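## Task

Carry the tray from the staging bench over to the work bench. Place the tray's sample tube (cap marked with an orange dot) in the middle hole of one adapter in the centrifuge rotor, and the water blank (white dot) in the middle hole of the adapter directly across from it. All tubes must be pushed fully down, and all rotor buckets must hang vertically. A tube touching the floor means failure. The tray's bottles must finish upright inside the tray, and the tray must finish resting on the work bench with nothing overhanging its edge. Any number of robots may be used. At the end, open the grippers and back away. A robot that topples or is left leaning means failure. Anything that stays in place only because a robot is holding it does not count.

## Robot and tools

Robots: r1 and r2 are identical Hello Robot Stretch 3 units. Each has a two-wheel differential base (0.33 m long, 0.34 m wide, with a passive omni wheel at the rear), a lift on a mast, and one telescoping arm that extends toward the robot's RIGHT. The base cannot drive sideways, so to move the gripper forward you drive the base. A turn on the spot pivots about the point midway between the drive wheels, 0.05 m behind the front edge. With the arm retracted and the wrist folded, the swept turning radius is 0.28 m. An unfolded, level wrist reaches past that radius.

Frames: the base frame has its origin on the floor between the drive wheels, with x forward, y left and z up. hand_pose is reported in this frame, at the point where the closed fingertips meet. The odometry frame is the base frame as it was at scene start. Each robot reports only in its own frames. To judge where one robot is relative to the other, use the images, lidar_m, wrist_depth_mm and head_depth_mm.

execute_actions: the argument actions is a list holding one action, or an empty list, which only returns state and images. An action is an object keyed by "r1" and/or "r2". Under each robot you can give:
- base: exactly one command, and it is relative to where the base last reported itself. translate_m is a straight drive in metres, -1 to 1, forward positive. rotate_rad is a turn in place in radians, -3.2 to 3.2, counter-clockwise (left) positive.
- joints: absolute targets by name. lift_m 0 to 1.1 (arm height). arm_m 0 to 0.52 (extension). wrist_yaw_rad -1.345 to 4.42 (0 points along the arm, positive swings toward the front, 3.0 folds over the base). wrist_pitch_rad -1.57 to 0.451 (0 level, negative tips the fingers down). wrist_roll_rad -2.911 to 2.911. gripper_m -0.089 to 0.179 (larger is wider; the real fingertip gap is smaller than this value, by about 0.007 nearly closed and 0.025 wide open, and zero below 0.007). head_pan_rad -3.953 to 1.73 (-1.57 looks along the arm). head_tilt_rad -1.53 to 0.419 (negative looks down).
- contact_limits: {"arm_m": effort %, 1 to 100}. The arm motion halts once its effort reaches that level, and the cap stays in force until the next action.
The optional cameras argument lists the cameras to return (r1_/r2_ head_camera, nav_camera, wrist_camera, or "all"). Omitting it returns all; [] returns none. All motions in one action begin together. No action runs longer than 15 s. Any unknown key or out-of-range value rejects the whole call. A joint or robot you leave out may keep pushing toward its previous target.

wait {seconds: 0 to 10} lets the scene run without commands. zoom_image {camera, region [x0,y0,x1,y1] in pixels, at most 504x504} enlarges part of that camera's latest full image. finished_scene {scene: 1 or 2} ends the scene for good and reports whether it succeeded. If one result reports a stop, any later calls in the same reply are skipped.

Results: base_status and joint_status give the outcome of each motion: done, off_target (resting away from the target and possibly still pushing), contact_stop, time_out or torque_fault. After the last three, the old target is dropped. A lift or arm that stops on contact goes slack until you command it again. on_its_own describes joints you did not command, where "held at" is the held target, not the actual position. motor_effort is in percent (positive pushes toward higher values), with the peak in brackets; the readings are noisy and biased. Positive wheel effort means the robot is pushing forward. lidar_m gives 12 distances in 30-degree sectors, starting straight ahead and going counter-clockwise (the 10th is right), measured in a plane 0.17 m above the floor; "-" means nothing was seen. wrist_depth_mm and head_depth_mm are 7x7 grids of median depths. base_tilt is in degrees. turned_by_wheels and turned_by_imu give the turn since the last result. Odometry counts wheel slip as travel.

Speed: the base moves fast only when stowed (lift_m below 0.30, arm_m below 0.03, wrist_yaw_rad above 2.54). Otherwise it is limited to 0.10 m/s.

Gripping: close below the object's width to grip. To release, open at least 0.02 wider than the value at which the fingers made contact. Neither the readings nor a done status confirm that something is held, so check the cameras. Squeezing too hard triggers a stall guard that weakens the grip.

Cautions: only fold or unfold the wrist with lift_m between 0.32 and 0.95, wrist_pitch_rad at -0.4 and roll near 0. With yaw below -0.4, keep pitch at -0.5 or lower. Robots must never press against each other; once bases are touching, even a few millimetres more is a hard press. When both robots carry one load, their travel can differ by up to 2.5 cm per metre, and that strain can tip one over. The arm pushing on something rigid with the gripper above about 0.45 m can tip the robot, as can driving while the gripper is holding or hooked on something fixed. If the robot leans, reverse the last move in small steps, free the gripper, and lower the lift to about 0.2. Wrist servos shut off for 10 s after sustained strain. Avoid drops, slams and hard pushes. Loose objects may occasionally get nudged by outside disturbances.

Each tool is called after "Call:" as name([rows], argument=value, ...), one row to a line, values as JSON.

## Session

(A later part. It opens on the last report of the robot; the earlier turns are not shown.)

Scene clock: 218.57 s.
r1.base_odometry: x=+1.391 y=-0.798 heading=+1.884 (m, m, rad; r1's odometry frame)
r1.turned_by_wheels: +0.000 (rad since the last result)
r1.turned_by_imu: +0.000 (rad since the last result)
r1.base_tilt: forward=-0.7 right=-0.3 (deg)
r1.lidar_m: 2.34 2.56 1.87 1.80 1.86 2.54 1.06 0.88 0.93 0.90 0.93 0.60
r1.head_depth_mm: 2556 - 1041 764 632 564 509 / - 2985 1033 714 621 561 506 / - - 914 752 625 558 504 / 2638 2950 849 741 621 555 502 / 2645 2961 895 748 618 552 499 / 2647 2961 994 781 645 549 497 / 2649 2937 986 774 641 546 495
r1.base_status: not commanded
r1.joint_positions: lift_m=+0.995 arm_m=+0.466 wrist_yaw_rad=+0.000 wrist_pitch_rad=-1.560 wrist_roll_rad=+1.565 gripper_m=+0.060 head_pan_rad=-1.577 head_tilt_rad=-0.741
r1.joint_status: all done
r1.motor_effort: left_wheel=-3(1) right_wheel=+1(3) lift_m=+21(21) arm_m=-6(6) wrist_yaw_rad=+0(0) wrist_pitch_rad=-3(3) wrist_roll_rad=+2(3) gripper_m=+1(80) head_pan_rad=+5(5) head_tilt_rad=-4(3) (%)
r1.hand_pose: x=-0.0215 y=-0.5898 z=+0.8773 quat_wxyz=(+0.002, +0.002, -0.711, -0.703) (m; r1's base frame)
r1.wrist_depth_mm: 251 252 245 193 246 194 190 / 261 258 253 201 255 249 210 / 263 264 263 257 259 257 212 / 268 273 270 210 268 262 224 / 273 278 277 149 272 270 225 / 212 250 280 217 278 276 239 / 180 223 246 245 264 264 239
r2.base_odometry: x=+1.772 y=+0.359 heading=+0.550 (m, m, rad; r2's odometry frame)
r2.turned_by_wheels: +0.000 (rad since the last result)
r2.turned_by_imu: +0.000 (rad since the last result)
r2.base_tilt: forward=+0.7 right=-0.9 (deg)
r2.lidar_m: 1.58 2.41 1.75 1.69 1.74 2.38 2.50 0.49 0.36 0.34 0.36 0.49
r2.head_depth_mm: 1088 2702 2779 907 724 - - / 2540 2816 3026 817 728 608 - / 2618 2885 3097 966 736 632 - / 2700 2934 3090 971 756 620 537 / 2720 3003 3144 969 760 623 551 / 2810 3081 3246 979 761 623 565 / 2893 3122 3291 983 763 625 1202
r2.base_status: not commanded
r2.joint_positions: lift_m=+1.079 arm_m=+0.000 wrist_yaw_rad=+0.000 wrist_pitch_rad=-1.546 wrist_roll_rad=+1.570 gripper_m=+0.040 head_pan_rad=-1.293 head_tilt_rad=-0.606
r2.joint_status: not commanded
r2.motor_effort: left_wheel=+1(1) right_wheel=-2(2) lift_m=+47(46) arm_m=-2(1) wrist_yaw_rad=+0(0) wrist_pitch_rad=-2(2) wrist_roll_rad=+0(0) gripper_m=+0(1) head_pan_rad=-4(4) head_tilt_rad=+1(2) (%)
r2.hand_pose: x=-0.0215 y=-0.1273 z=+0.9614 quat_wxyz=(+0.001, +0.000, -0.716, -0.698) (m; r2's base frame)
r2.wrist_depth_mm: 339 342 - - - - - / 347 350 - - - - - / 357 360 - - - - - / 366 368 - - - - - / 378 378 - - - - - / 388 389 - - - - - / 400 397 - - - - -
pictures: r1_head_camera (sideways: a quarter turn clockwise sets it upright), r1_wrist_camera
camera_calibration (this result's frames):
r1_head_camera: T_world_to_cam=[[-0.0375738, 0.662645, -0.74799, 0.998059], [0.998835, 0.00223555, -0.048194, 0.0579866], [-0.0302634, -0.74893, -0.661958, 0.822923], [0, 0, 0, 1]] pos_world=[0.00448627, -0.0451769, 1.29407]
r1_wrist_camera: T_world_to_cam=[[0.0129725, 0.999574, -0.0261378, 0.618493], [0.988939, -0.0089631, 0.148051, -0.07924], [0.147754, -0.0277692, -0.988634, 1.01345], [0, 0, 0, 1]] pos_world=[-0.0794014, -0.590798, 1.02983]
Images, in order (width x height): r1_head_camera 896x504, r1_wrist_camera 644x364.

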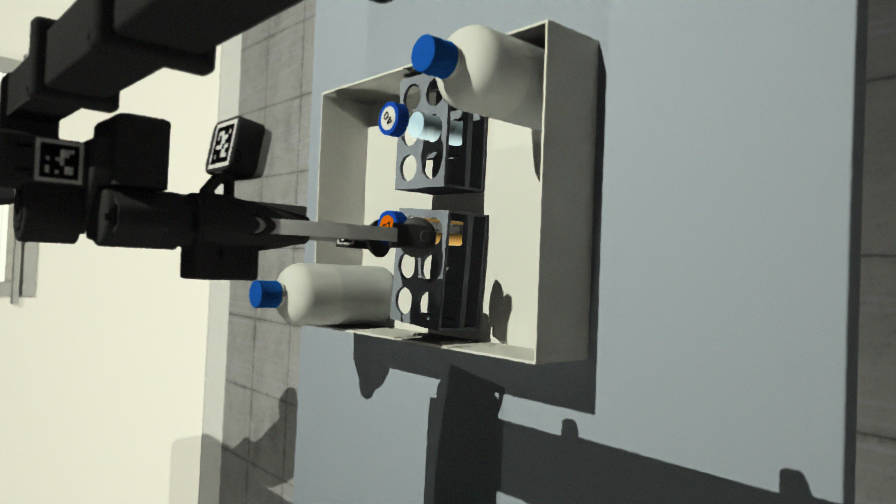

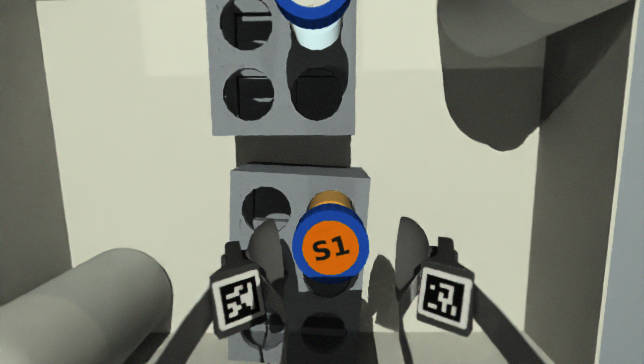

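Call:
execute_actions([
  {"r1":{"joints":{"arm_m":0.4715,"lift_m":0.99}}},
], cameras=[])

Call:
execute_actions([
  {"r1":{"joints":{"gripper_m":0.005}}},
], cameras=["r1_wrist_camera"])

Call:
execute_actions([
  {"r1":{"joints":{"lift_m":1.03}}},
], cameras=["r1_wrist_camera","r1_head_camera"])

Scene clock: 221.20 s.
r1.base_odometry: x=+1.391 y=-0.798 heading=+1.884 (m, m, rad; r1's odometry frame)
r1.turned_by_wheels: +0.000 (rad since the last result)
r1.turned_by_imu: +0.000 (rad since the last result)
r1.base_tilt: forward=-0.7 right=-0.3 (deg)
r1.lidar_m: 2.34 2.57 1.87 1.80 1.86 2.54 1.06 0.88 0.93 0.90 0.93 0.60
r1.head_depth_mm: 2559 - 1040 755 632 564 509 / - 2962 1031 714 620 561 506 / - 3021 916 751 625 558 505 / 2649 2943 859 741 622 555 501 / 2642 2936 894 747 619 551 499 / 2658 2949 990 780 646 549 498 / 2675 2946 985 776 642 546 495
r1.base_status: not commanded
r1.joint_positions: lift_m=+0.990 arm_m=+0.471 wrist_yaw_rad=+0.000 wrist_pitch_rad=-1.560 wrist_roll_rad=+1.565 gripper_m=+0.060 head_pan_rad=-1.577 head_tilt_rad=-0.741
r1.joint_status: all done
r1.motor_effort: left_wheel=-2(2) right_wheel=+2(1) lift_m=+21(20) arm_m=+4(5) wrist_yaw_rad=+1(1) wrist_pitch_rad=-3(3) wrist_roll_rad=+3(2) gripper_m=+0(0) head_pan_rad=+5(5) head_tilt_rad=-3(4) (%)
r1.hand_pose: x=-0.0215 y=-0.5945 z=+0.8724 quat_wxyz=(+0.002, +0.002, -0.711, -0.703) (m; r1's base frame)
r1.wrist_depth_mm: 248 249 241 186 245 196 186 / 253 253 227 192 250 249 206 / 259 261 257 248 252 255 208 / 266 263 262 204 258 260 218 / 265 273 267 145 267 266 220 / 216 243 277 212 273 273 231 / 178 216 253 220 262 262 233
r2.base_odometry: x=+1.772 y=+0.359 heading=+0.550 (m, m, rad; r2's odometry frame)
r2.turned_by_wheels: +0.000 (rad since the last result)
r2.turned_by_imu: +0.000 (rad since the last result)
r2.base_tilt: forward=+0.5 right=-0.7 (deg)
r2.lidar_m: 1.58 2.41 1.76 1.69 1.74 2.39 2.51 0.49 0.36 0.35 0.36 0.49
r2.head_depth_mm: 1083 2691 2740 913 726 - - / 2507 2827 3021 810 729 609 - / 2649 2882 3079 964 733 630 - / 2724 2915 3066 968 758 622 538 / 2752 2958 3199 971 758 622 552 / 2778 3055 3239 978 762 624 566 / 2829 3156 3250 979 764 624 1203
r2.base_status: not commanded
r2.joint_positions: lift_m=+1.079 arm_m=+0.000 wrist_yaw_rad=+0.000 wrist_pitch_rad=-1.546 wrist_roll_rad=+1.570 gripper_m=+0.040 head_pan_rad=-1.293 head_tilt_rad=-0.606
r2.joint_status: not commanded
r2.motor_effort: left_wheel=+1(1) right_wheel=-2(2) lift_m=+47(47) arm_m=-1(1) wrist_yaw_rad=+0(0) wrist_pitch_rad=-2(2) wrist_roll_rad=+0(0) gripper_m=+0(1) head_pan_rad=-4(4) head_tilt_rad=+2(2) (%)
r2.hand_pose: x=-0.0215 y=-0.1273 z=+0.9614 quat_wxyz=(+0.001, +0.000, -0.716, -0.698) (m; r2's base frame)
r2.wrist_depth_mm: 340 341 - - - - - / 348 349 - - - - - / 359 357 - - - - - / 365 367 - - - - - / 378 378 - - - - - / 387 390 - - - - - / 397 396 - - - - -
pictures: none
No camera images: the call's "cameras" was empty. Leave "cameras" out to get every camera's image.

Scene clock: 222.23 s.
r1.base_odometry: x=+1.391 y=-0.798 heading=+1.884 (m, m, rad; r1's odometry frame)
r1.turned_by_wheels: +0.000 (rad since the last result)
r1.turned_by_imu: +0.000 (rad since the last result)
r1.base_tilt: forward=-0.8 right=-0.3 (deg)
r1.lidar_m: 2.35 2.56 1.87 1.80 1.86 2.54 1.05 0.88 0.93 0.90 0.93 0.60
r1.head_depth_mm: 2567 - 1042 753 632 565 510 / - 2993 1032 715 620 561 506 / - 3021 914 752 624 558 505 / 2655 2945 876 727 622 555 501 / 2652 2953 894 744 617 552 499 / 2665 2930 994 782 644 548 496 / 2655 2982 984 776 641 547 494
r1.base_status: not commanded
r1.joint_positions: lift_m=+0.990 arm_m=+0.471 wrist_yaw_rad=+0.000 wrist_pitch_rad=-1.560 wrist_roll_rad=+1.565 gripper_m=+0.006 head_pan_rad=-1.577 head_tilt_rad=-0.741
r1.joint_status: all done
r1.motor_effort: left_wheel=-2(1) right_wheel=+2(2) lift_m=+21(21) arm_m=+5(5) wrist_yaw_rad=+0(1) wrist_pitch_rad=-3(4) wrist_roll_rad=+2(2) gripper_m=-11(85) head_pan_rad=+5(5) head_tilt_rad=-3(4) (%)
r1.hand_pose: x=-0.0215 y=-0.5945 z=+0.8724 quat_wxyz=(+0.002, +0.002, -0.711, -0.703) (m; r1's base frame)
r1.wrist_depth_mm: 248 246 240 187 243 197 187 / 256 254 227 192 249 248 207 / 257 261 255 249 254 251 206 / 265 264 261 204 259 261 219 / 261 271 269 142 268 266 219 / 217 240 279 145 272 270 232 / 176 224 248 220 270 259 233
r2.base_odometry: x=+1.772 y=+0.359 heading=+0.550 (m, m, rad; r2's odometry frame)
r2.turned_by_wheels: +0.000 (rad since the last result)
r2.turned_by_imu: +0.000 (rad since the last result)
r2.base_tilt: forward=+0.7 right=-0.7 (deg)
r2.lidar_m: 1.58 2.41 1.75 1.69 1.75 2.38 2.51 0.49 0.36 0.35 0.36 0.49
r2.head_depth_mm: 1082 2703 2733 909 724 - - / 2506 2810 3016 814 731 609 - / 2636 2920 3049 966 735 631 - / 2673 2924 3112 970 756 621 538 / 2758 2991 3163 971 759 623 552 / 2799 3131 3289 977 761 624 565 / 2867 3146 3223 981 767 626 1200
r2.base_status: not commanded
r2.joint_positions: lift_m=+1.079 arm_m=+0.000 wrist_yaw_rad=+0.000 wrist_pitch_rad=-1.546 wrist_roll_rad=+1.570 gripper_m=+0.040 head_pan_rad=-1.293 head_tilt_rad=-0.606
r2.joint_status: not commanded
r2.motor_effort: left_wheel=+1(1) right_wheel=-2(2) lift_m=+46(46) arm_m=-1(2) wrist_yaw_rad=+0(1) wrist_pitch_rad=-2(2) wrist_roll_rad=+0(0) gripper_m=+0(0) head_pan_rad=-4(4) head_tilt_rad=+1(1) (%)
r2.hand_pose: x=-0.0215 y=-0.1273 z=+0.9614 quat_wxyz=(+0.001, +0.000, -0.716, -0.698) (m; r2's base frame)
r2.wrist_depth_mm: 340 342 - - - - - / 350 354 - - - - - / 355 359 - - - - - / 367 367 - - - - - / 376 377 - - - - - / 388 390 - - - - - / 397 398 - - - - -
pictures: r1_wrist_camera
camera_calibration (this result's frames):
r1_wrist_camera: T_world_to_cam=[[0.012972, 0.999575, -0.0261168, 0.623048], [0.988939, -0.00896574, 0.148051, -0.0785457], [0.147754, -0.0277484, -0.988635, 1.00841], [0, 0, 0, 1]] pos_world=[-0.0794014, -0.595505, 1.02485]
Images, in order (width x height): r1_wrist_camera 644x364.

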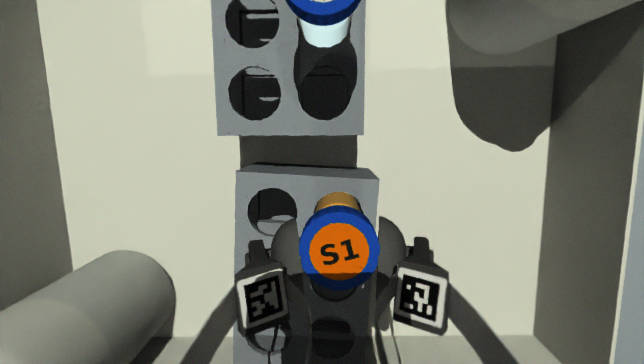

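Scene clock: 223.40 s.
r1.base_odometry: x=+1.391 y=-0.798 heading=+1.884 (m, m, rad; r1's odometry frame)
r1.turned_by_wheels: +0.000 (rad since the last result)
r1.turned_by_imu: +0.000 (rad since the last result)
r1.base_tilt: forward=-0.7 right=-0.2 (deg)
r1.lidar_m: 2.35 2.56 1.87 1.80 1.86 2.55 1.05 0.88 0.93 0.90 0.93 0.60
r1.head_depth_mm: - 2982 1040 764 632 564 510 / 2691 2974 1032 716 620 561 506 / - 3008 915 751 624 557 503 / 2641 2968 845 727 621 555 502 / 2664 2932 897 745 618 552 499 / 2608 2942 996 785 645 549 497 / 2670 2957 984 777 640 546 495
r1.base_status: not commanded
r1.joint_positions: lift_m=+1.030 arm_m=+0.471 wrist_yaw_rad=+0.000 wrist_pitch_rad=-1.560 wrist_roll_rad=+1.565 gripper_m=+0.006 head_pan_rad=-1.577 head_tilt_rad=-0.741
r1.joint_status: all done
r1.motor_effort: left_wheel=-2(2) right_wheel=+2(2) lift_m=+27(25) arm_m=+5(5) wrist_yaw_rad=-1(0) wrist_pitch_rad=-3(3) wrist_roll_rad=+2(3) gripper_m=-10(10) head_pan_rad=+5(5) head_tilt_rad=-4(4) (%)
r1.hand_pose: x=-0.0215 y=-0.5945 z=+0.9121 quat_wxyz=(+0.002, +0.002, -0.711, -0.703) (m; r1's base frame)
r1.wrist_depth_mm: 267 287 283 171 280 195 241 / 268 292 286 232 289 285 285 / 265 300 295 287 291 289 291 / 267 307 303 241 295 294 296 / 272 309 314 142 307 305 304 / 223 243 315 144 314 312 313 / 182 225 268 265 270 261 321
r2.base_odometry: x=+1.772 y=+0.359 heading=+0.550 (m, m, rad; r2's odometry frame)
r2.turned_by_wheels: +0.000 (rad since the last result)
r2.turned_by_imu: +0.000 (rad since the last result)
r2.base_tilt: forward=+0.7 right=-0.8 (deg)
r2.lidar_m: 1.58 2.40 1.75 1.69 1.75 2.38 2.51 0.49 0.36 0.35 0.36 0.49
r2.head_depth_mm: 1063 2697 2894 908 725 - - / 2578 2833 3054 816 730 608 - / 2631 2859 3080 963 734 631 - / 2710 2941 3120 968 756 620 538 / 2756 3005 3151 967 759 622 551 / 2801 3061 3265 978 763 622 566 / 2847 3138 3309 979 764 625 1204
r2.base_status: not commanded
r2.joint_positions: lift_m=+1.079 arm_m=+0.000 wrist_yaw_rad=+0.000 wrist_pitch_rad=-1.546 wrist_roll_rad=+1.570 gripper_m=+0.040 head_pan_rad=-1.293 head_tilt_rad=-0.606
r2.joint_status: not commanded
r2.motor_effort: left_wheel=+1(2) right_wheel=-2(2) lift_m=+47(47) arm_m=-1(1) wrist_yaw_rad=+1(1) wrist_pitch_rad=-2(2) wrist_roll_rad=+0(0) gripper_m=-1(1) head_pan_rad=-4(4) head_tilt_rad=+2(1) (%)
r2.hand_pose: x=-0.0215 y=-0.1273 z=+0.9614 quat_wxyz=(+0.001, +0.000, -0.716, -0.698) (m; r2's base frame)
r2.wrist_depth_mm: 339 341 - - - - - / 347 349 - - - - - / 356 356 - - - - - / 366 368 - - - - - / 377 374 - - - - - / 385 386 - - - - - / 399 395 - - - - -
pictures: r1_head_camera (sideways: a quarter turn clockwise sets it upright), r1_wrist_camera
camera_calibration (this result's frames):
r1_head_camera: T_world_to_cam=[[-0.0375736, 0.662645, -0.74799, 0.998059], [0.998835, 0.00223531, -0.048194, 0.0579866], [-0.0302636, -0.74893, -0.661958, 0.822923], [0, 0, 0, 1]] pos_world=[0.00448626, -0.0451769, 1.29407]
r1_wrist_camera: T_world_to_cam=[[0.0129725, 0.999575, -0.0261167, 0.624085], [0.988939, -0.00896625, 0.148051, -0.0844253], [0.147754, -0.0277484, -0.988635, 1.04767], [0, 0, 0, 1]] pos_world=[-0.0794014, -0.595505, 1.06456]
Images, in order (width x height): r1_head_camera 896x504, r1_wrist_camera 644x364.

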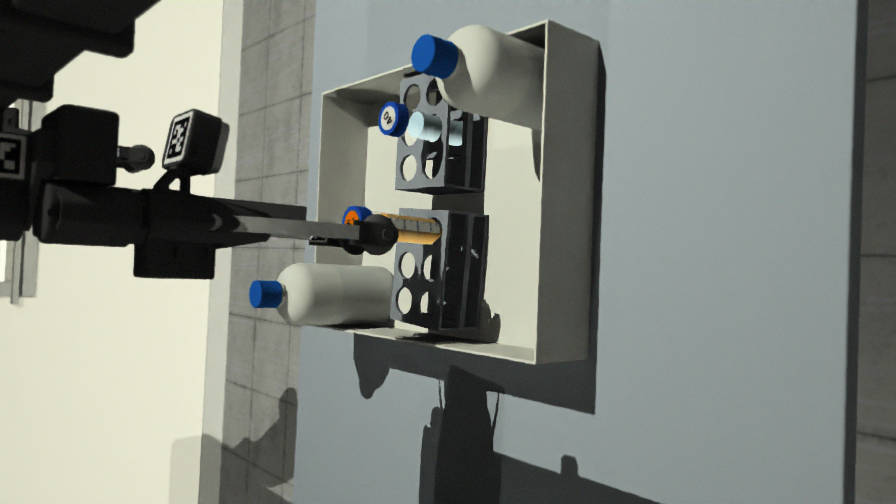

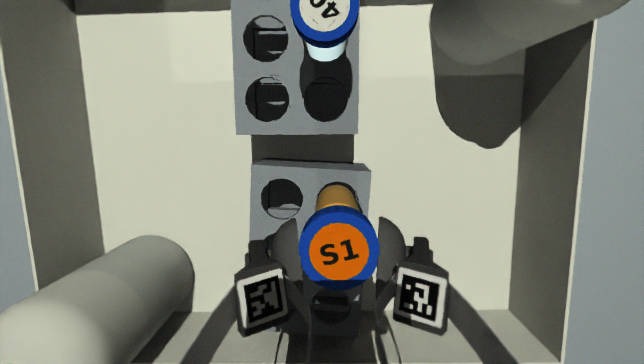

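Call:
execute_actions([
  {"r1":{"joints":{"lift_m":1.1}}},
], cameras=[])

Call:
execute_actions([
  {"r1":{"base":{"translate_m":-1.0},"joints":{"arm_m":0.42}}},
], cameras=["r1_wrist_camera","r1_head_camera"])

Call:
execute_actions([
  {"r1":{"base":{"translate_m":-0.27}}},
], cameras=["r1_wrist_camera","r1_head_camera"])

Scene clock: 227.50 s.
r1.base_odometry: x=+1.391 y=-0.798 heading=+1.884 (m, m, rad; r1's odometry frame)
r1.turned_by_wheels: +0.000 (rad since the last result)
r1.turned_by_imu: +0.000 (rad since the last result)
r1.base_tilt: forward=-0.7 right=-0.3 (deg)
r1.lidar_m: 2.34 2.57 1.87 1.80 1.87 2.54 1.06 0.88 0.93 0.90 0.93 0.60
r1.head_depth_mm: 2638 2997 1043 766 633 564 509 / 2588 2984 1035 713 621 561 506 / 1834 2986 913 753 624 558 504 / 2548 2951 827 743 621 554 501 / 2655 2949 894 744 617 552 499 / 2655 2969 995 780 644 549 496 / 2632 2951 981 775 642 547 495
r1.base_status: not commanded
r1.joint_positions: lift_m=+1.100 arm_m=+0.471 wrist_yaw_rad=+0.000 wrist_pitch_rad=-1.560 wrist_roll_rad=+1.565 gripper_m=+0.006 head_pan_rad=-1.577 head_tilt_rad=-0.741
r1.joint_status: all done
r1.motor_effort: left_wheel=-2(2) right_wheel=+1(1) lift_m=+27(27) arm_m=+5(4) wrist_yaw_rad=+0(0) wrist_pitch_rad=-3(4) wrist_roll_rad=+2(3) gripper_m=-10(10) head_pan_rad=+5(5) head_tilt_rad=-4(4) (%)
r1.hand_pose: x=-0.0215 y=-0.5945 z=+0.9821 quat_wxyz=(+0.002, +0.002, -0.711, -0.703) (m; r1's base frame)
r1.wrist_depth_mm: 354 353 355 295 344 217 347 / 363 355 358 299 353 342 351 / 373 363 371 358 366 356 358 / 384 368 374 315 372 369 368 / 390 329 380 142 380 377 380 / 399 252 359 145 369 379 387 / 408 403 407 400 403 410 395
r2.base_odometry: x=+1.772 y=+0.359 heading=+0.550 (m, m, rad; r2's odometry frame)
r2.turned_by_wheels: +0.000 (rad since the last result)
r2.turned_by_imu: +0.000 (rad since the last result)
r2.base_tilt: forward=+0.7 right=-0.8 (deg)
r2.lidar_m: 1.58 2.40 1.75 1.68 1.75 2.38 2.51 0.49 0.36 0.34 0.36 0.48
r2.head_depth_mm: 2514 2731 2905 913 728 - - / 2580 2819 3025 813 728 610 - / 2660 2936 3085 968 734 631 - / 2690 2951 3113 969 757 620 537 / 2768 2963 3204 969 758 623 550 / 2809 3060 3228 980 762 624 565 / 2875 3140 3278 979 763 626 1198
r2.base_status: not commanded
r2.joint_positions: lift_m=+1.079 arm_m=+0.000 wrist_yaw_rad=+0.000 wrist_pitch_rad=-1.546 wrist_roll_rad=+1.570 gripper_m=+0.040 head_pan_rad=-1.293 head_tilt_rad=-0.606
r2.joint_status: not commanded
r2.motor_effort: left_wheel=+1(1) right_wheel=-2(2) lift_m=+46(46) arm_m=-1(1) wrist_yaw_rad=+0(1) wrist_pitch_rad=-2(2) wrist_roll_rad=+0(0) gripper_m=+0(0) head_pan_rad=-4(4) head_tilt_rad=+2(1) (%)
r2.hand_pose: x=-0.0215 y=-0.1273 z=+0.9614 quat_wxyz=(+0.001, +0.000, -0.716, -0.698) (m; r2's base frame)
r2.wrist_depth_mm: 340 340 - - - - - / 346 351 - - - - - / 355 356 - - - - - / 367 369 - - - - - / 378 376 - - - - - / 386 388 - - - - - / 401 398 - - - - -
pictures: none
No camera images: the call's "cameras" was empty. Leave "cameras" out to get every camera's image.

Scene clock: 238.43 s.
r1.base_odometry: x=+1.699 y=-1.750 heading=+1.884 (m, m, rad; r1's odometry frame)
r1.turned_by_wheels: +0.000 (rad since the last result)
r1.turned_by_imu: -0.001 (rad since the last result)
r1.base_tilt: forward=-0.8 right=-0.3 (deg)
r1.lidar_m: 1.57 2.56 1.87 1.79 1.86 2.01 1.94 0.31 0.23 0.22 0.28 1.27
r1.head_depth_mm: 668 761 857 812 619 516 521 / 681 771 842 758 638 571 561 / 2647 3005 2418 1058 899 770 683 / 2569 2997 2501 1898 967 818 705 / 2655 2957 2321 1847 1525 1362 1184 / 2655 2945 992 782 661 585 1116 / 2651 2977 981 779 642 547 504
r1.base_status: done
r1.joint_positions: lift_m=+1.100 arm_m=+0.420 wrist_yaw_rad=+0.000 wrist_pitch_rad=-1.560 wrist_roll_rad=+1.565 gripper_m=+0.006 head_pan_rad=-1.577 head_tilt_rad=-0.741
r1.joint_status: all done
r1.motor_effort: left_wheel=+0(5) right_wheel=+1(3) lift_m=+26(26) arm_m=-5(5) wrist_yaw_rad=+0(1) wrist_pitch_rad=-3(4) wrist_roll_rad=+2(2) gripper_m=-10(11) head_pan_rad=+5(5) head_tilt_rad=-3(3) (%)
r1.hand_pose: x=-0.0215 y=-0.5438 z=+0.9821 quat_wxyz=(+0.002, +0.002, -0.711, -0.703) (m; r1's base frame)
r1.wrist_depth_mm: 266 314 312 310 310 300 302 / - 338 350 366 376 384 402 / - - 570 590 571 573 - / - - - - - - - / - - - 141 934 - - / 406 413 - 144 398 393 - / 414 409 407 405 400 400 399
r2.base_odometry: x=+1.772 y=+0.359 heading=+0.550 (m, m, rad; r2's odometry frame)
r2.turned_by_wheels: +0.000 (rad since the last result)
r2.turned_by_imu: +0.000 (rad since the last result)
r2.base_tilt: forward=+0.8 right=-0.9 (deg)
r2.lidar_m: 1.58 2.40 1.75 1.68 1.75 2.38 2.50 0.49 0.36 0.34 0.36 0.49
r2.head_depth_mm: 2530 2731 2912 909 727 - - / 2594 2819 3026 813 729 608 - / 2628 2865 3044 966 732 632 - / 2680 2936 3063 968 756 621 539 / 2744 3055 3153 969 759 623 551 / 2809 3056 3258 976 765 622 566 / 2855 3146 3076 981 762 625 1208
r2.base_status: not commanded
r2.joint_positions: lift_m=+1.079 arm_m=+0.000 wrist_yaw_rad=+0.000 wrist_pitch_rad=-1.546 wrist_roll_rad=+1.570 gripper_m=+0.040 head_pan_rad=-1.293 head_tilt_rad=-0.606
r2.joint_status: not commanded
r2.motor_effort: left_wheel=+1(1) right_wheel=-2(2) lift_m=+47(47) arm_m=-1(1) wrist_yaw_rad=+0(0) wrist_pitch_rad=-2(2) wrist_roll_rad=+0(0) gripper_m=+0(0) head_pan_rad=-4(4) head_tilt_rad=+1(2) (%)
r2.hand_pose: x=-0.0215 y=-0.1273 z=+0.9614 quat_wxyz=(+0.001, +0.000, -0.716, -0.698) (m; r2's base frame)
r2.wrist_depth_mm: 341 341 - - - - - / 347 352 - - - - - / 354 356 - - - - - / 368 366 - - - - - / 376 378 - - - - - / 387 388 - - - - - / 399 397 - - - - -
pictures: r1_head_camera (sideways: a quarter turn clockwise sets it upright), r1_wrist_camera
camera_calibration (this result's frames):
r1_head_camera: T_world_to_cam=[[-0.0375739, 0.662646, -0.74799, 0.998058], [0.998835, 0.00223567, -0.048194, 0.0579866], [-0.0302633, -0.74893, -0.661958, 0.822923], [0, 0, 0, 1]] pos_world=[0.00448627, -0.0451769, 1.29407]
r1_wrist_camera: T_world_to_cam=[[0.0129729, 0.999575, -0.0261165, 0.575225], [0.988939, -0.00896664, 0.148051, -0.0943338], [0.147754, -0.0277483, -0.988635, 1.11828], [0, 0, 0, 1]] pos_world=[-0.0794014, -0.544796, 1.13456]
Images, in order (width x height): r1_head_camera 896x504, r1_wrist_camera 644x364.

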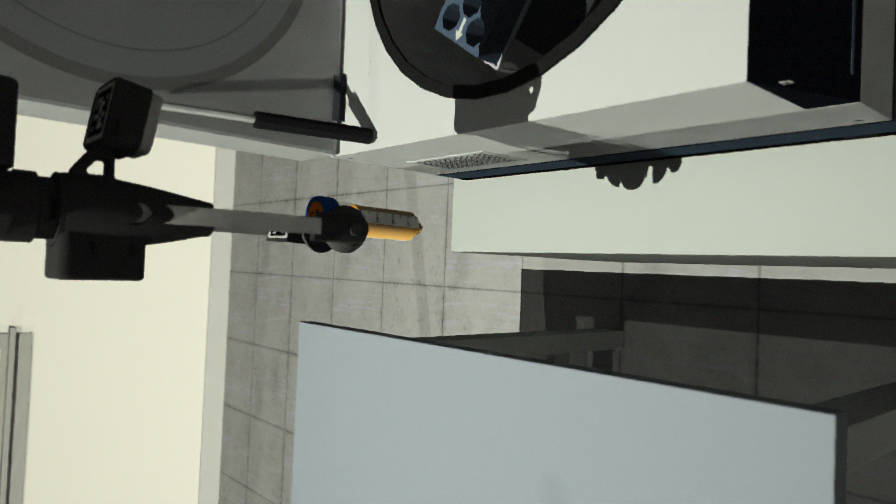

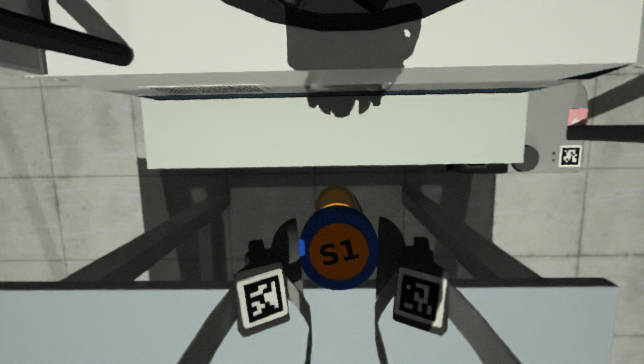

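Scene clock: 242.10 s.
r1.base_odometry: x=+1.782 y=-2.006 heading=+1.884 (m, m, rad; r1's odometry frame)
r1.turned_by_wheels: +0.000 (rad since the last result)
r1.turned_by_imu: +0.000 (rad since the last result)
r1.base_tilt: forward=-0.8 right=-0.2 (deg)
r1.lidar_m: 1.85 2.56 1.87 1.79 1.86 1.73 1.66 0.32 0.23 0.22 0.23 0.31
r1.head_depth_mm: 671 759 858 822 668 516 524 / 672 775 858 807 681 509 523 / 671 776 859 825 653 510 523 / 650 775 842 777 673 507 523 / 673 762 844 767 604 505 522 / 2620 2928 2466 1037 592 503 522 / 2650 2933 2445 1867 1354 767 657
r1.base_status: done
r1.joint_positions: lift_m=+1.100 arm_m=+0.420 wrist_yaw_rad=+0.000 wrist_pitch_rad=-1.560 wrist_roll_rad=+1.565 gripper_m=+0.006 head_pan_rad=-1.577 head_tilt_rad=-0.741
r1.joint_status: not commanded
r1.motor_effort: left_wheel=-1(3) right_wheel=+1(2) lift_m=+27(26) arm_m=-4(6) wrist_yaw_rad=+0(0) wrist_pitch_rad=-3(3) wrist_roll_rad=+2(2) gripper_m=-10(9) head_pan_rad=+5(5) head_tilt_rad=-5(4) (%)
r1.hand_pose: x=-0.0215 y=-0.5438 z=+0.9821 quat_wxyz=(+0.002, +0.002, -0.711, -0.703) (m; r1's base frame)
r1.wrist_depth_mm: 312 345 349 365 364 362 306 / 320 363 380 359 367 372 312 / 325 349 379 380 382 377 317 / 332 335 421 388 396 365 327 / 328 346 385 141 419 340 328 / 328 352 347 144 349 341 343 / 327 358 - 354 536 750 -
r2.base_odometry: x=+1.772 y=+0.359 heading=+0.550 (m, m, rad; r2's odometry frame)
r2.turned_by_wheels: +0.000 (rad since the last result)
r2.turned_by_imu: +0.000 (rad since the last result)
r2.base_tilt: forward=+0.7 right=-0.8 (deg)
r2.lidar_m: 1.58 2.40 1.75 1.69 1.75 2.38 2.51 0.49 0.36 0.34 0.36 0.49
r2.head_depth_mm: 2548 2759 2985 907 725 - - / 2595 2807 3058 814 727 608 - / 2632 2869 3049 963 732 631 - / 2679 2927 3123 972 760 621 537 / 2737 2984 3199 971 759 622 552 / 2820 3095 3280 975 761 624 565 / 2829 3121 3287 977 764 625 1210
r2.base_status: not commanded
r2.joint_positions: lift_m=+1.079 arm_m=+0.000 wrist_yaw_rad=+0.000 wrist_pitch_rad=-1.546 wrist_roll_rad=+1.570 gripper_m=+0.040 head_pan_rad=-1.293 head_tilt_rad=-0.606
r2.joint_status: not commanded
r2.motor_effort: left_wheel=+1(1) right_wheel=-3(2) lift_m=+47(47) arm_m=-2(1) wrist_yaw_rad=+0(0) wrist_pitch_rad=-3(2) wrist_roll_rad=+0(0) gripper_m=+0(0) head_pan_rad=-4(4) head_tilt_rad=+2(2) (%)
r2.hand_pose: x=-0.0215 y=-0.1273 z=+0.9614 quat_wxyz=(+0.001, +0.000, -0.716, -0.698) (m; r2's base frame)
r2.wrist_depth_mm: 340 340 - - - - - / 350 350 - - - - - / 356 358 - - - - - / 365 368 - - - - - / 376 375 - - - - - / 387 389 - - - - - / 399 397 - - - - -
pictures: r1_head_camera (sideways: a quarter turn clockwise sets it upright), r1_wrist_camera
camera_calibration (this result's frames):
r1_head_camera: T_world_to_cam=[[-0.037574, 0.662645, -0.74799, 0.998059], [0.998835, 0.00223578, -0.048194, 0.0579866], [-0.0302632, -0.74893, -0.661958, 0.822923], [0, 0, 0, 1]] pos_world=[0.00448628, -0.0451769, 1.29407]
r1_wrist_camera: T_world_to_cam=[[0.0129725, 0.999575, -0.0261168, 0.575225], [0.988939, -0.00896623, 0.148051, -0.0943335], [0.147754, -0.0277485, -0.988635, 1.11828], [0, 0, 0, 1]] pos_world=[-0.0794014, -0.544796, 1.13456]
Images, in order (width x height): r1_head_camera 896x504, r1_wrist_camera 644x364.

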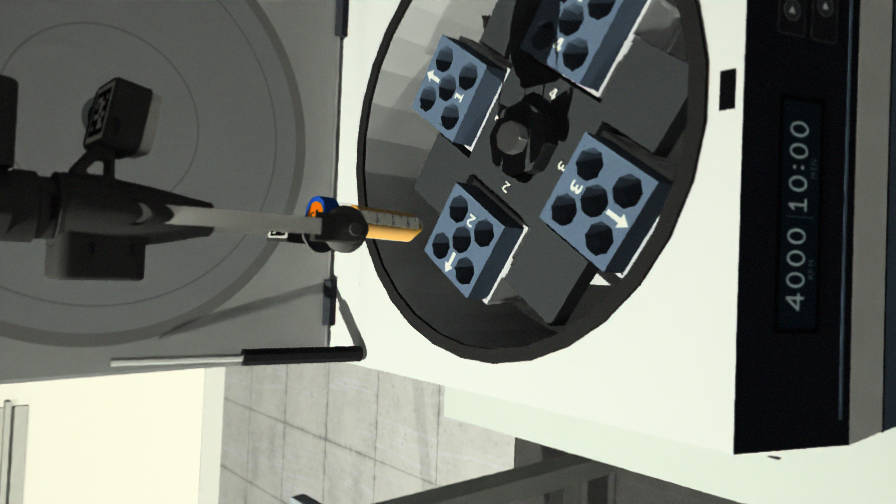

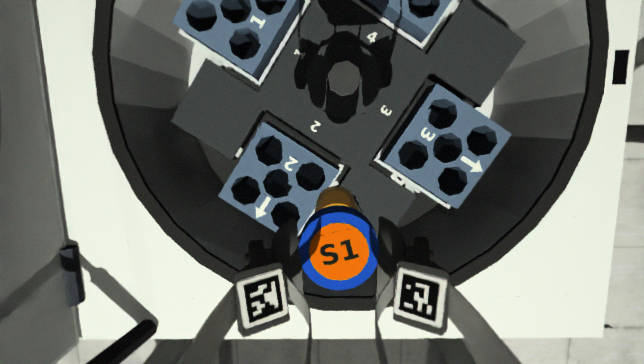

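Call:
execute_actions([
  {"r1":{"joints":{"arm_m":0.478,"lift_m":1.03}}},
], cameras=["r1_wrist_camera","r1_head_camera"])

Scene clock: 245.23 s.
r1.base_odometry: x=+1.782 y=-2.006 heading=+1.884 (m, m, rad; r1's odometry frame)
r1.turned_by_wheels: +0.000 (rad since the last result)
r1.turned_by_imu: +0.000 (rad since the last result)
r1.base_tilt: forward=-0.7 right=-0.3 (deg)
r1.lidar_m: 1.85 2.56 1.86 1.79 1.85 1.73 1.66 0.31 0.23 0.22 0.23 0.31
r1.head_depth_mm: - 759 859 823 669 516 523 / 681 761 861 805 684 510 524 / - 776 861 825 652 510 523 / 672 790 855 765 674 508 524 / 672 762 844 768 604 505 522 / 2618 2938 2462 1036 590 503 522 / 2635 2960 2434 1866 1358 769 658
r1.base_status: not commanded
r1.joint_positions: lift_m=+1.030 arm_m=+0.478 wrist_yaw_rad=+0.000 wrist_pitch_rad=-1.560 wrist_roll_rad=+1.565 gripper_m=+0.006 head_pan_rad=-1.577 head_tilt_rad=-0.741
r1.joint_status: all done
r1.motor_effort: left_wheel=-1(1) right_wheel=+1(1) lift_m=+21(22) arm_m=+5(6) wrist_yaw_rad=+0(0) wrist_pitch_rad=-3(3) wrist_roll_rad=+3(2) gripper_m=-10(10) head_pan_rad=+5(5) head_tilt_rad=-4(3) (%)
r1.hand_pose: x=-0.0215 y=-0.6010 z=+0.9123 quat_wxyz=(+0.002, +0.002, -0.711, -0.703) (m; r1's base frame)
r1.wrist_depth_mm: 246 257 327 298 297 296 296 / 254 263 313 308 285 306 328 / 258 260 317 311 318 297 304 / 265 264 372 297 322 317 302 / 260 268 303 142 326 353 298 / 259 276 275 144 330 318 269 / 258 283 279 280 278 278 274
r2.base_odometry: x=+1.772 y=+0.359 heading=+0.550 (m, m, rad; r2's odometry frame)
r2.turned_by_wheels: +0.000 (rad since the last result)
r2.turned_by_imu: +0.000 (rad since the last result)
r2.base_tilt: forward=+0.6 right=-0.8 (deg)
r2.lidar_m: 1.58 2.41 1.75 1.69 1.74 2.38 2.51 0.49 0.36 0.34 0.36 0.49
r2.head_depth_mm: 2535 2777 2959 912 724 - - / 2585 2818 3046 812 727 609 - / 2640 2864 3073 967 734 631 - / 2656 2913 3163 969 758 620 538 / 2752 3038 3221 970 759 623 551 / 2813 3096 3244 979 760 623 566 / 2853 3135 3360 978 762 625 1210
r2.base_status: not commanded
r2.joint_positions: lift_m=+1.079 arm_m=+0.000 wrist_yaw_rad=+0.000 wrist_pitch_rad=-1.546 wrist_roll_rad=+1.570 gripper_m=+0.040 head_pan_rad=-1.293 head_tilt_rad=-0.606
r2.joint_status: not commanded
r2.motor_effort: left_wheel=+1(2) right_wheel=-2(2) lift_m=+47(47) arm_m=-1(2) wrist_yaw_rad=+0(0) wrist_pitch_rad=-2(2) wrist_roll_rad=+0(0) gripper_m=+0(0) head_pan_rad=-4(4) head_tilt_rad=+1(1) (%)
r2.hand_pose: x=-0.0215 y=-0.1273 z=+0.9614 quat_wxyz=(+0.001, +0.000, -0.716, -0.698) (m; r2's base frame)
r2.wrist_depth_mm: 338 341 - - - - - / 347 353 - - - - - / 354 357 - - - - - / 366 368 - - - - - / 376 379 - - - - - / 387 388 - - - - - / 398 396 - - - - -
pictures: r1_head_camera (sideways: a quarter turn clockwise sets it upright), r1_wrist_camera
camera_calibration (this result's frames):
r1_head_camera: T_world_to_cam=[[-0.0375738, 0.662645, -0.74799, 0.998059], [0.998835, 0.00223554, -0.048194, 0.0579866], [-0.0302634, -0.74893, -0.661958, 0.822923], [0, 0, 0, 1]] pos_world=[0.00448627, -0.0451769, 1.29407]
r1_wrist_camera: T_world_to_cam=[[0.0129729, 0.999575, -0.0261167, 0.630586], [0.988939, -0.00896661, 0.148051, -0.0845237], [0.147754, -0.0277484, -0.988635, 1.04775], [0, 0, 0, 1]] pos_world=[-0.0794014, -0.602003, 1.06483]
Images, in order (width x height): r1_head_camera 896x504, r1_wrist_camera 644x364.

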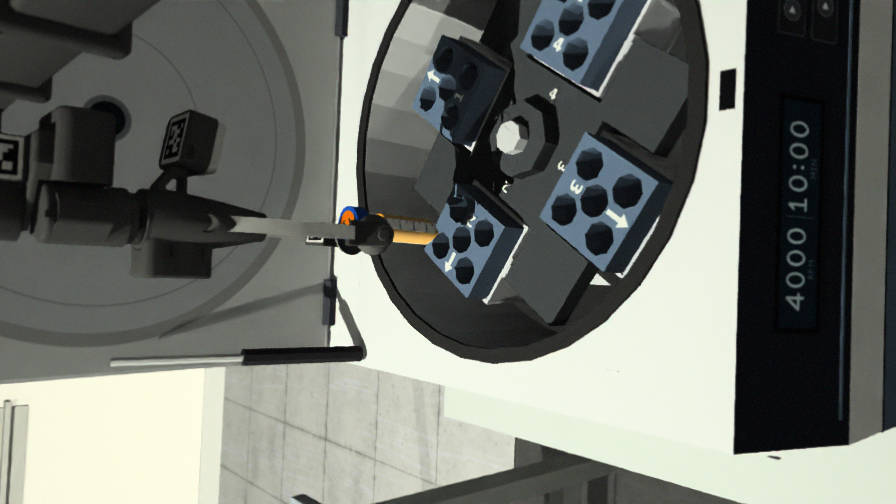

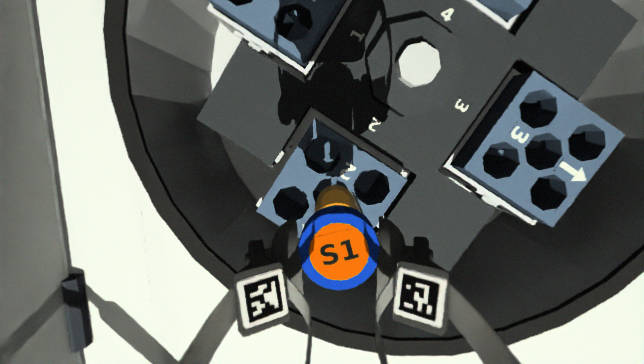

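Call:
execute_actions([
  {"r1":{"base":{"translate_m":0.004},"joints":{"arm_m":0.4815,"lift_m":1.012}}},
], cameras=["r1_wrist_camera","r1_head_camera"])

Call:
execute_actions([
  {"r1":{"joints":{"lift_m":0.99}}},
], cameras=["r1_wrist_camera","r1_head_camera"])

Scene clock: 247.63 s.
r1.base_odometry: x=+1.780 y=-2.003 heading=+1.884 (m, m, rad; r1's odometry frame)
r1.turned_by_wheels: +0.000 (rad since the last result)
r1.turned_by_imu: +0.000 (rad since the last result)
r1.base_tilt: forward=-0.8 right=-0.3 (deg)
r1.lidar_m: 1.84 2.56 1.87 1.79 1.85 1.73 1.67 0.32 0.23 0.22 0.23 0.31
r1.head_depth_mm: - 789 857 823 669 514 524 / 694 761 859 810 684 509 524 / - 775 864 829 662 510 523 / 671 761 854 761 674 508 523 / 672 747 846 769 603 505 522 / 2594 2971 2455 1063 604 502 521 / 2691 2975 2422 1856 1390 768 657
r1.base_status: done
r1.joint_positions: lift_m=+1.012 arm_m=+0.481 wrist_yaw_rad=+0.000 wrist_pitch_rad=-1.560 wrist_roll_rad=+1.565 gripper_m=+0.006 head_pan_rad=-1.577 head_tilt_rad=-0.741
r1.joint_status: all done
r1.motor_effort: left_wheel=-2(3) right_wheel=+1(5) lift_m=+22(21) arm_m=+5(5) wrist_yaw_rad=+0(0) wrist_pitch_rad=-3(3) wrist_roll_rad=+2(2) gripper_m=-11(10) head_pan_rad=+5(5) head_tilt_rad=-3(3) (%)
r1.hand_pose: x=-0.0215 y=-0.6045 z=+0.8943 quat_wxyz=(+0.002, +0.002, -0.711, -0.703) (m; r1's base frame)
r1.wrist_depth_mm: 229 254 302 286 264 281 281 / 234 257 296 295 269 286 282 / 240 244 302 293 294 284 270 / 243 246 364 280 307 291 286 / 250 251 290 142 306 343 292 / 247 257 256 145 316 315 258 / 251 262 265 261 260 260 254
r2.base_odometry: x=+1.772 y=+0.359 heading=+0.550 (m, m, rad; r2's odometry frame)
r2.turned_by_wheels: +0.000 (rad since the last result)
r2.turned_by_imu: +0.000 (rad since the last result)
r2.base_tilt: forward=+0.7 right=-0.6 (deg)
r2.lidar_m: 1.58 2.41 1.75 1.69 1.75 2.38 2.51 0.49 0.36 0.34 0.36 0.49
r2.head_depth_mm: 2538 2766 2964 910 725 - - / 2589 2855 3032 813 731 608 - / 2620 2846 3060 966 733 632 - / 2702 2923 3080 970 754 620 540 / 2754 3009 3195 972 756 623 552 / 2773 3111 3292 977 762 624 566 / 2866 3194 3296 981 762 625 1204
r2.base_status: not commanded
r2.joint_positions: lift_m=+1.079 arm_m=+0.000 wrist_yaw_rad=+0.000 wrist_pitch_rad=-1.546 wrist_roll_rad=+1.570 gripper_m=+0.040 head_pan_rad=-1.293 head_tilt_rad=-0.606
r2.joint_status: not commanded
r2.motor_effort: left_wheel=+1(1) right_wheel=-2(2) lift_m=+46(46) arm_m=-1(1) wrist_yaw_rad=+0(1) wrist_pitch_rad=-2(2) wrist_roll_rad=+0(0) gripper_m=+1(0) head_pan_rad=-5(4) head_tilt_rad=+2(1) (%)
r2.hand_pose: x=-0.0215 y=-0.1273 z=+0.9614 quat_wxyz=(+0.001, +0.000, -0.716, -0.698) (m; r2's base frame)
r2.wrist_depth_mm: 340 343 - - - - - / 347 351 - - - - - / 358 358 - - - - - / 366 370 - - - - - / 374 376 - - - - - / 387 389 - - - - - / 399 396 - - - - -
pictures: r1_head_camera (sideways: a quarter turn clockwise sets it upright), r1_wrist_camera
camera_calibration (this result's frames):
r1_head_camera: T_world_to_cam=[[-0.0375738, 0.662646, -0.74799, 0.998058], [0.998835, 0.00223555, -0.048194, 0.0579866], [-0.0302634, -0.74893, -0.661958, 0.822923], [0, 0, 0, 1]] pos_world=[0.00448627, -0.0451769, 1.29407]
r1_wrist_camera: T_world_to_cam=[[0.0129731, 0.999575, -0.0261168, 0.633614], [0.988939, -0.00896676, 0.148051, -0.0818893], [0.147754, -0.0277486, -0.988635, 1.02986], [0, 0, 0, 1]] pos_world=[-0.0794014, -0.605502, 1.04682]
Images, in order (width x height): r1_head_camera 896x504, r1_wrist_camera 644x364.

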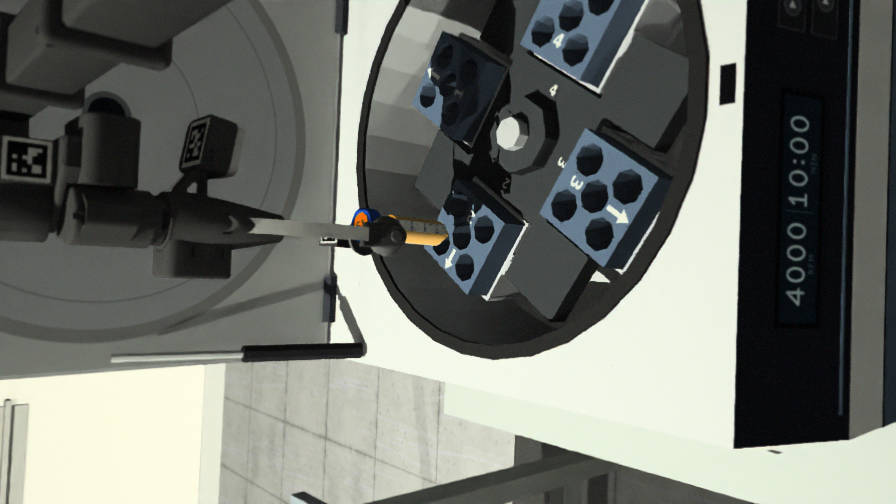

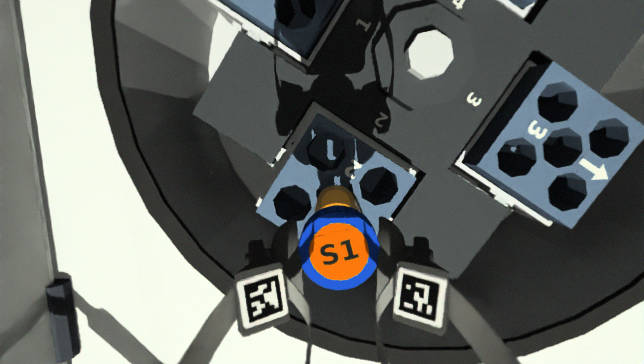

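Scene clock: 248.57 s.
r1.base_odometry: x=+1.780 y=-2.003 heading=+1.884 (m, m, rad; r1's odometry frame)
r1.turned_by_wheels: +0.000 (rad since the last result)
r1.turned_by_imu: +0.000 (rad since the last result)
r1.base_tilt: forward=-0.7 right=-0.3 (deg)
r1.lidar_m: 1.84 2.55 1.86 1.79 1.85 1.73 1.66 0.31 0.23 0.22 0.23 0.31
r1.head_depth_mm: 649 - 858 823 667 513 524 / - 761 859 809 683 510 525 / - - 859 826 661 511 523 / 671 746 857 757 674 507 523 / 673 749 843 770 602 505 522 / 2628 2966 2469 1066 605 502 521 / 2661 2957 2439 1861 1387 768 657
r1.base_status: not commanded
r1.joint_positions: lift_m=+0.990 arm_m=+0.481 wrist_yaw_rad=+0.000 wrist_pitch_rad=-1.560 wrist_roll_rad=+1.565 gripper_m=+0.006 head_pan_rad=-1.577 head_tilt_rad=-0.741
r1.joint_status: all done
r1.motor_effort: left_wheel=-2(1) right_wheel=+1(2) lift_m=+22(24) arm_m=+5(5) wrist_yaw_rad=+0(0) wrist_pitch_rad=-3(3) wrist_roll_rad=+2(2) gripper_m=-11(10) head_pan_rad=+5(5) head_tilt_rad=-3(4) (%)
r1.hand_pose: x=-0.0215 y=-0.6045 z=+0.8723 quat_wxyz=(+0.002, +0.002, -0.711, -0.703) (m; r1's base frame)
r1.wrist_depth_mm: 207 254 276 262 243 258 260 / 214 254 272 268 249 266 261 / 217 245 278 272 274 270 249 / 224 226 349 256 282 275 253 / 230 227 282 141 285 289 280 / 233 233 233 144 309 305 261 / 238 239 240 246 261 256 233
r2.base_odometry: x=+1.772 y=+0.359 heading=+0.550 (m, m, rad; r2's odometry frame)
r2.turned_by_wheels: +0.000 (rad since the last result)
r2.turned_by_imu: +0.000 (rad since the last result)
r2.base_tilt: forward=+0.6 right=-0.8 (deg)
r2.lidar_m: 1.59 2.41 1.75 1.69 1.75 2.38 2.50 0.49 0.36 0.34 0.36 0.49
r2.head_depth_mm: 2535 2793 2997 912 727 - - / 2568 2841 3021 816 729 608 - / 2621 2869 3071 965 734 630 - / 2709 2929 3101 967 758 621 540 / 2737 3045 3145 973 761 622 552 / 2815 3109 3254 978 760 624 566 / 2835 3164 3310 979 765 626 1197
r2.base_status: not commanded
r2.joint_positions: lift_m=+1.079 arm_m=+0.000 wrist_yaw_rad=+0.000 wrist_pitch_rad=-1.546 wrist_roll_rad=+1.570 gripper_m=+0.040 head_pan_rad=-1.293 head_tilt_rad=-0.606
r2.joint_status: not commanded
r2.motor_effort: left_wheel=+1(1) right_wheel=-2(2) lift_m=+46(47) arm_m=-2(2) wrist_yaw_rad=+0(1) wrist_pitch_rad=-2(2) wrist_roll_rad=+0(0) gripper_m=+1(0) head_pan_rad=-4(4) head_tilt_rad=+1(2) (%)
r2.hand_pose: x=-0.0215 y=-0.1273 z=+0.9614 quat_wxyz=(+0.001, +0.000, -0.716, -0.698) (m; r2's base frame)
r2.wrist_depth_mm: 339 342 - - - - - / 348 349 - - - - - / 358 359 - - - - - / 367 367 - - - - - / 376 376 - - - - - / 385 387 - - - - - / 399 396 - - - - -
pictures: r1_head_camera (sideways: a quarter turn clockwise sets it upright), r1_wrist_camera
camera_calibration (this result's frames):
r1_head_camera: T_world_to_cam=[[-0.0375739, 0.662646, -0.74799, 0.998058], [0.998835, 0.00223567, -0.048194, 0.0579866], [-0.0302633, -0.74893, -0.661958, 0.822923], [0, 0, 0, 1]] pos_world=[0.00448627, -0.0451769, 1.29407]
r1_wrist_camera: T_world_to_cam=[[0.0129727, 0.999575, -0.0261167, 0.633039], [0.988939, -0.00896647, 0.148051, -0.0786322], [0.147754, -0.0277484, -0.988635, 1.00811], [0, 0, 0, 1]] pos_world=[-0.0794014, -0.605502, 1.02482]
Images, in order (width x height): r1_head_camera 896x504, r1_wrist_camera 644x364.

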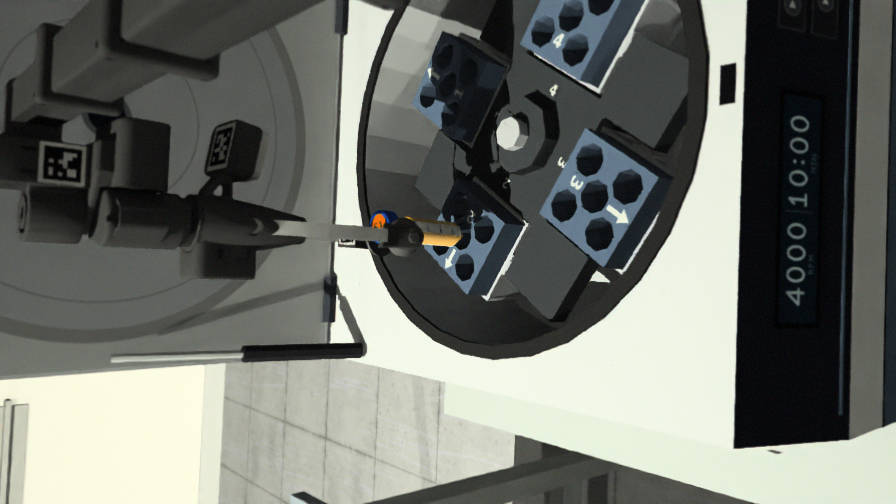

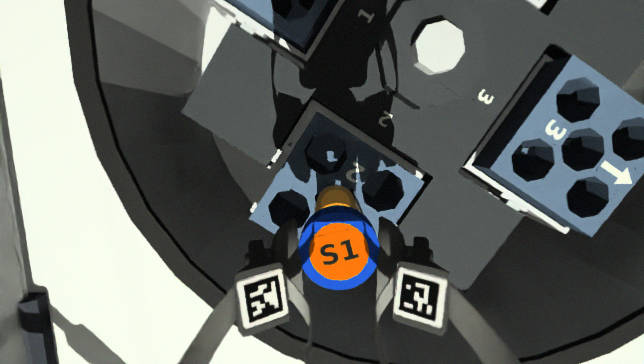

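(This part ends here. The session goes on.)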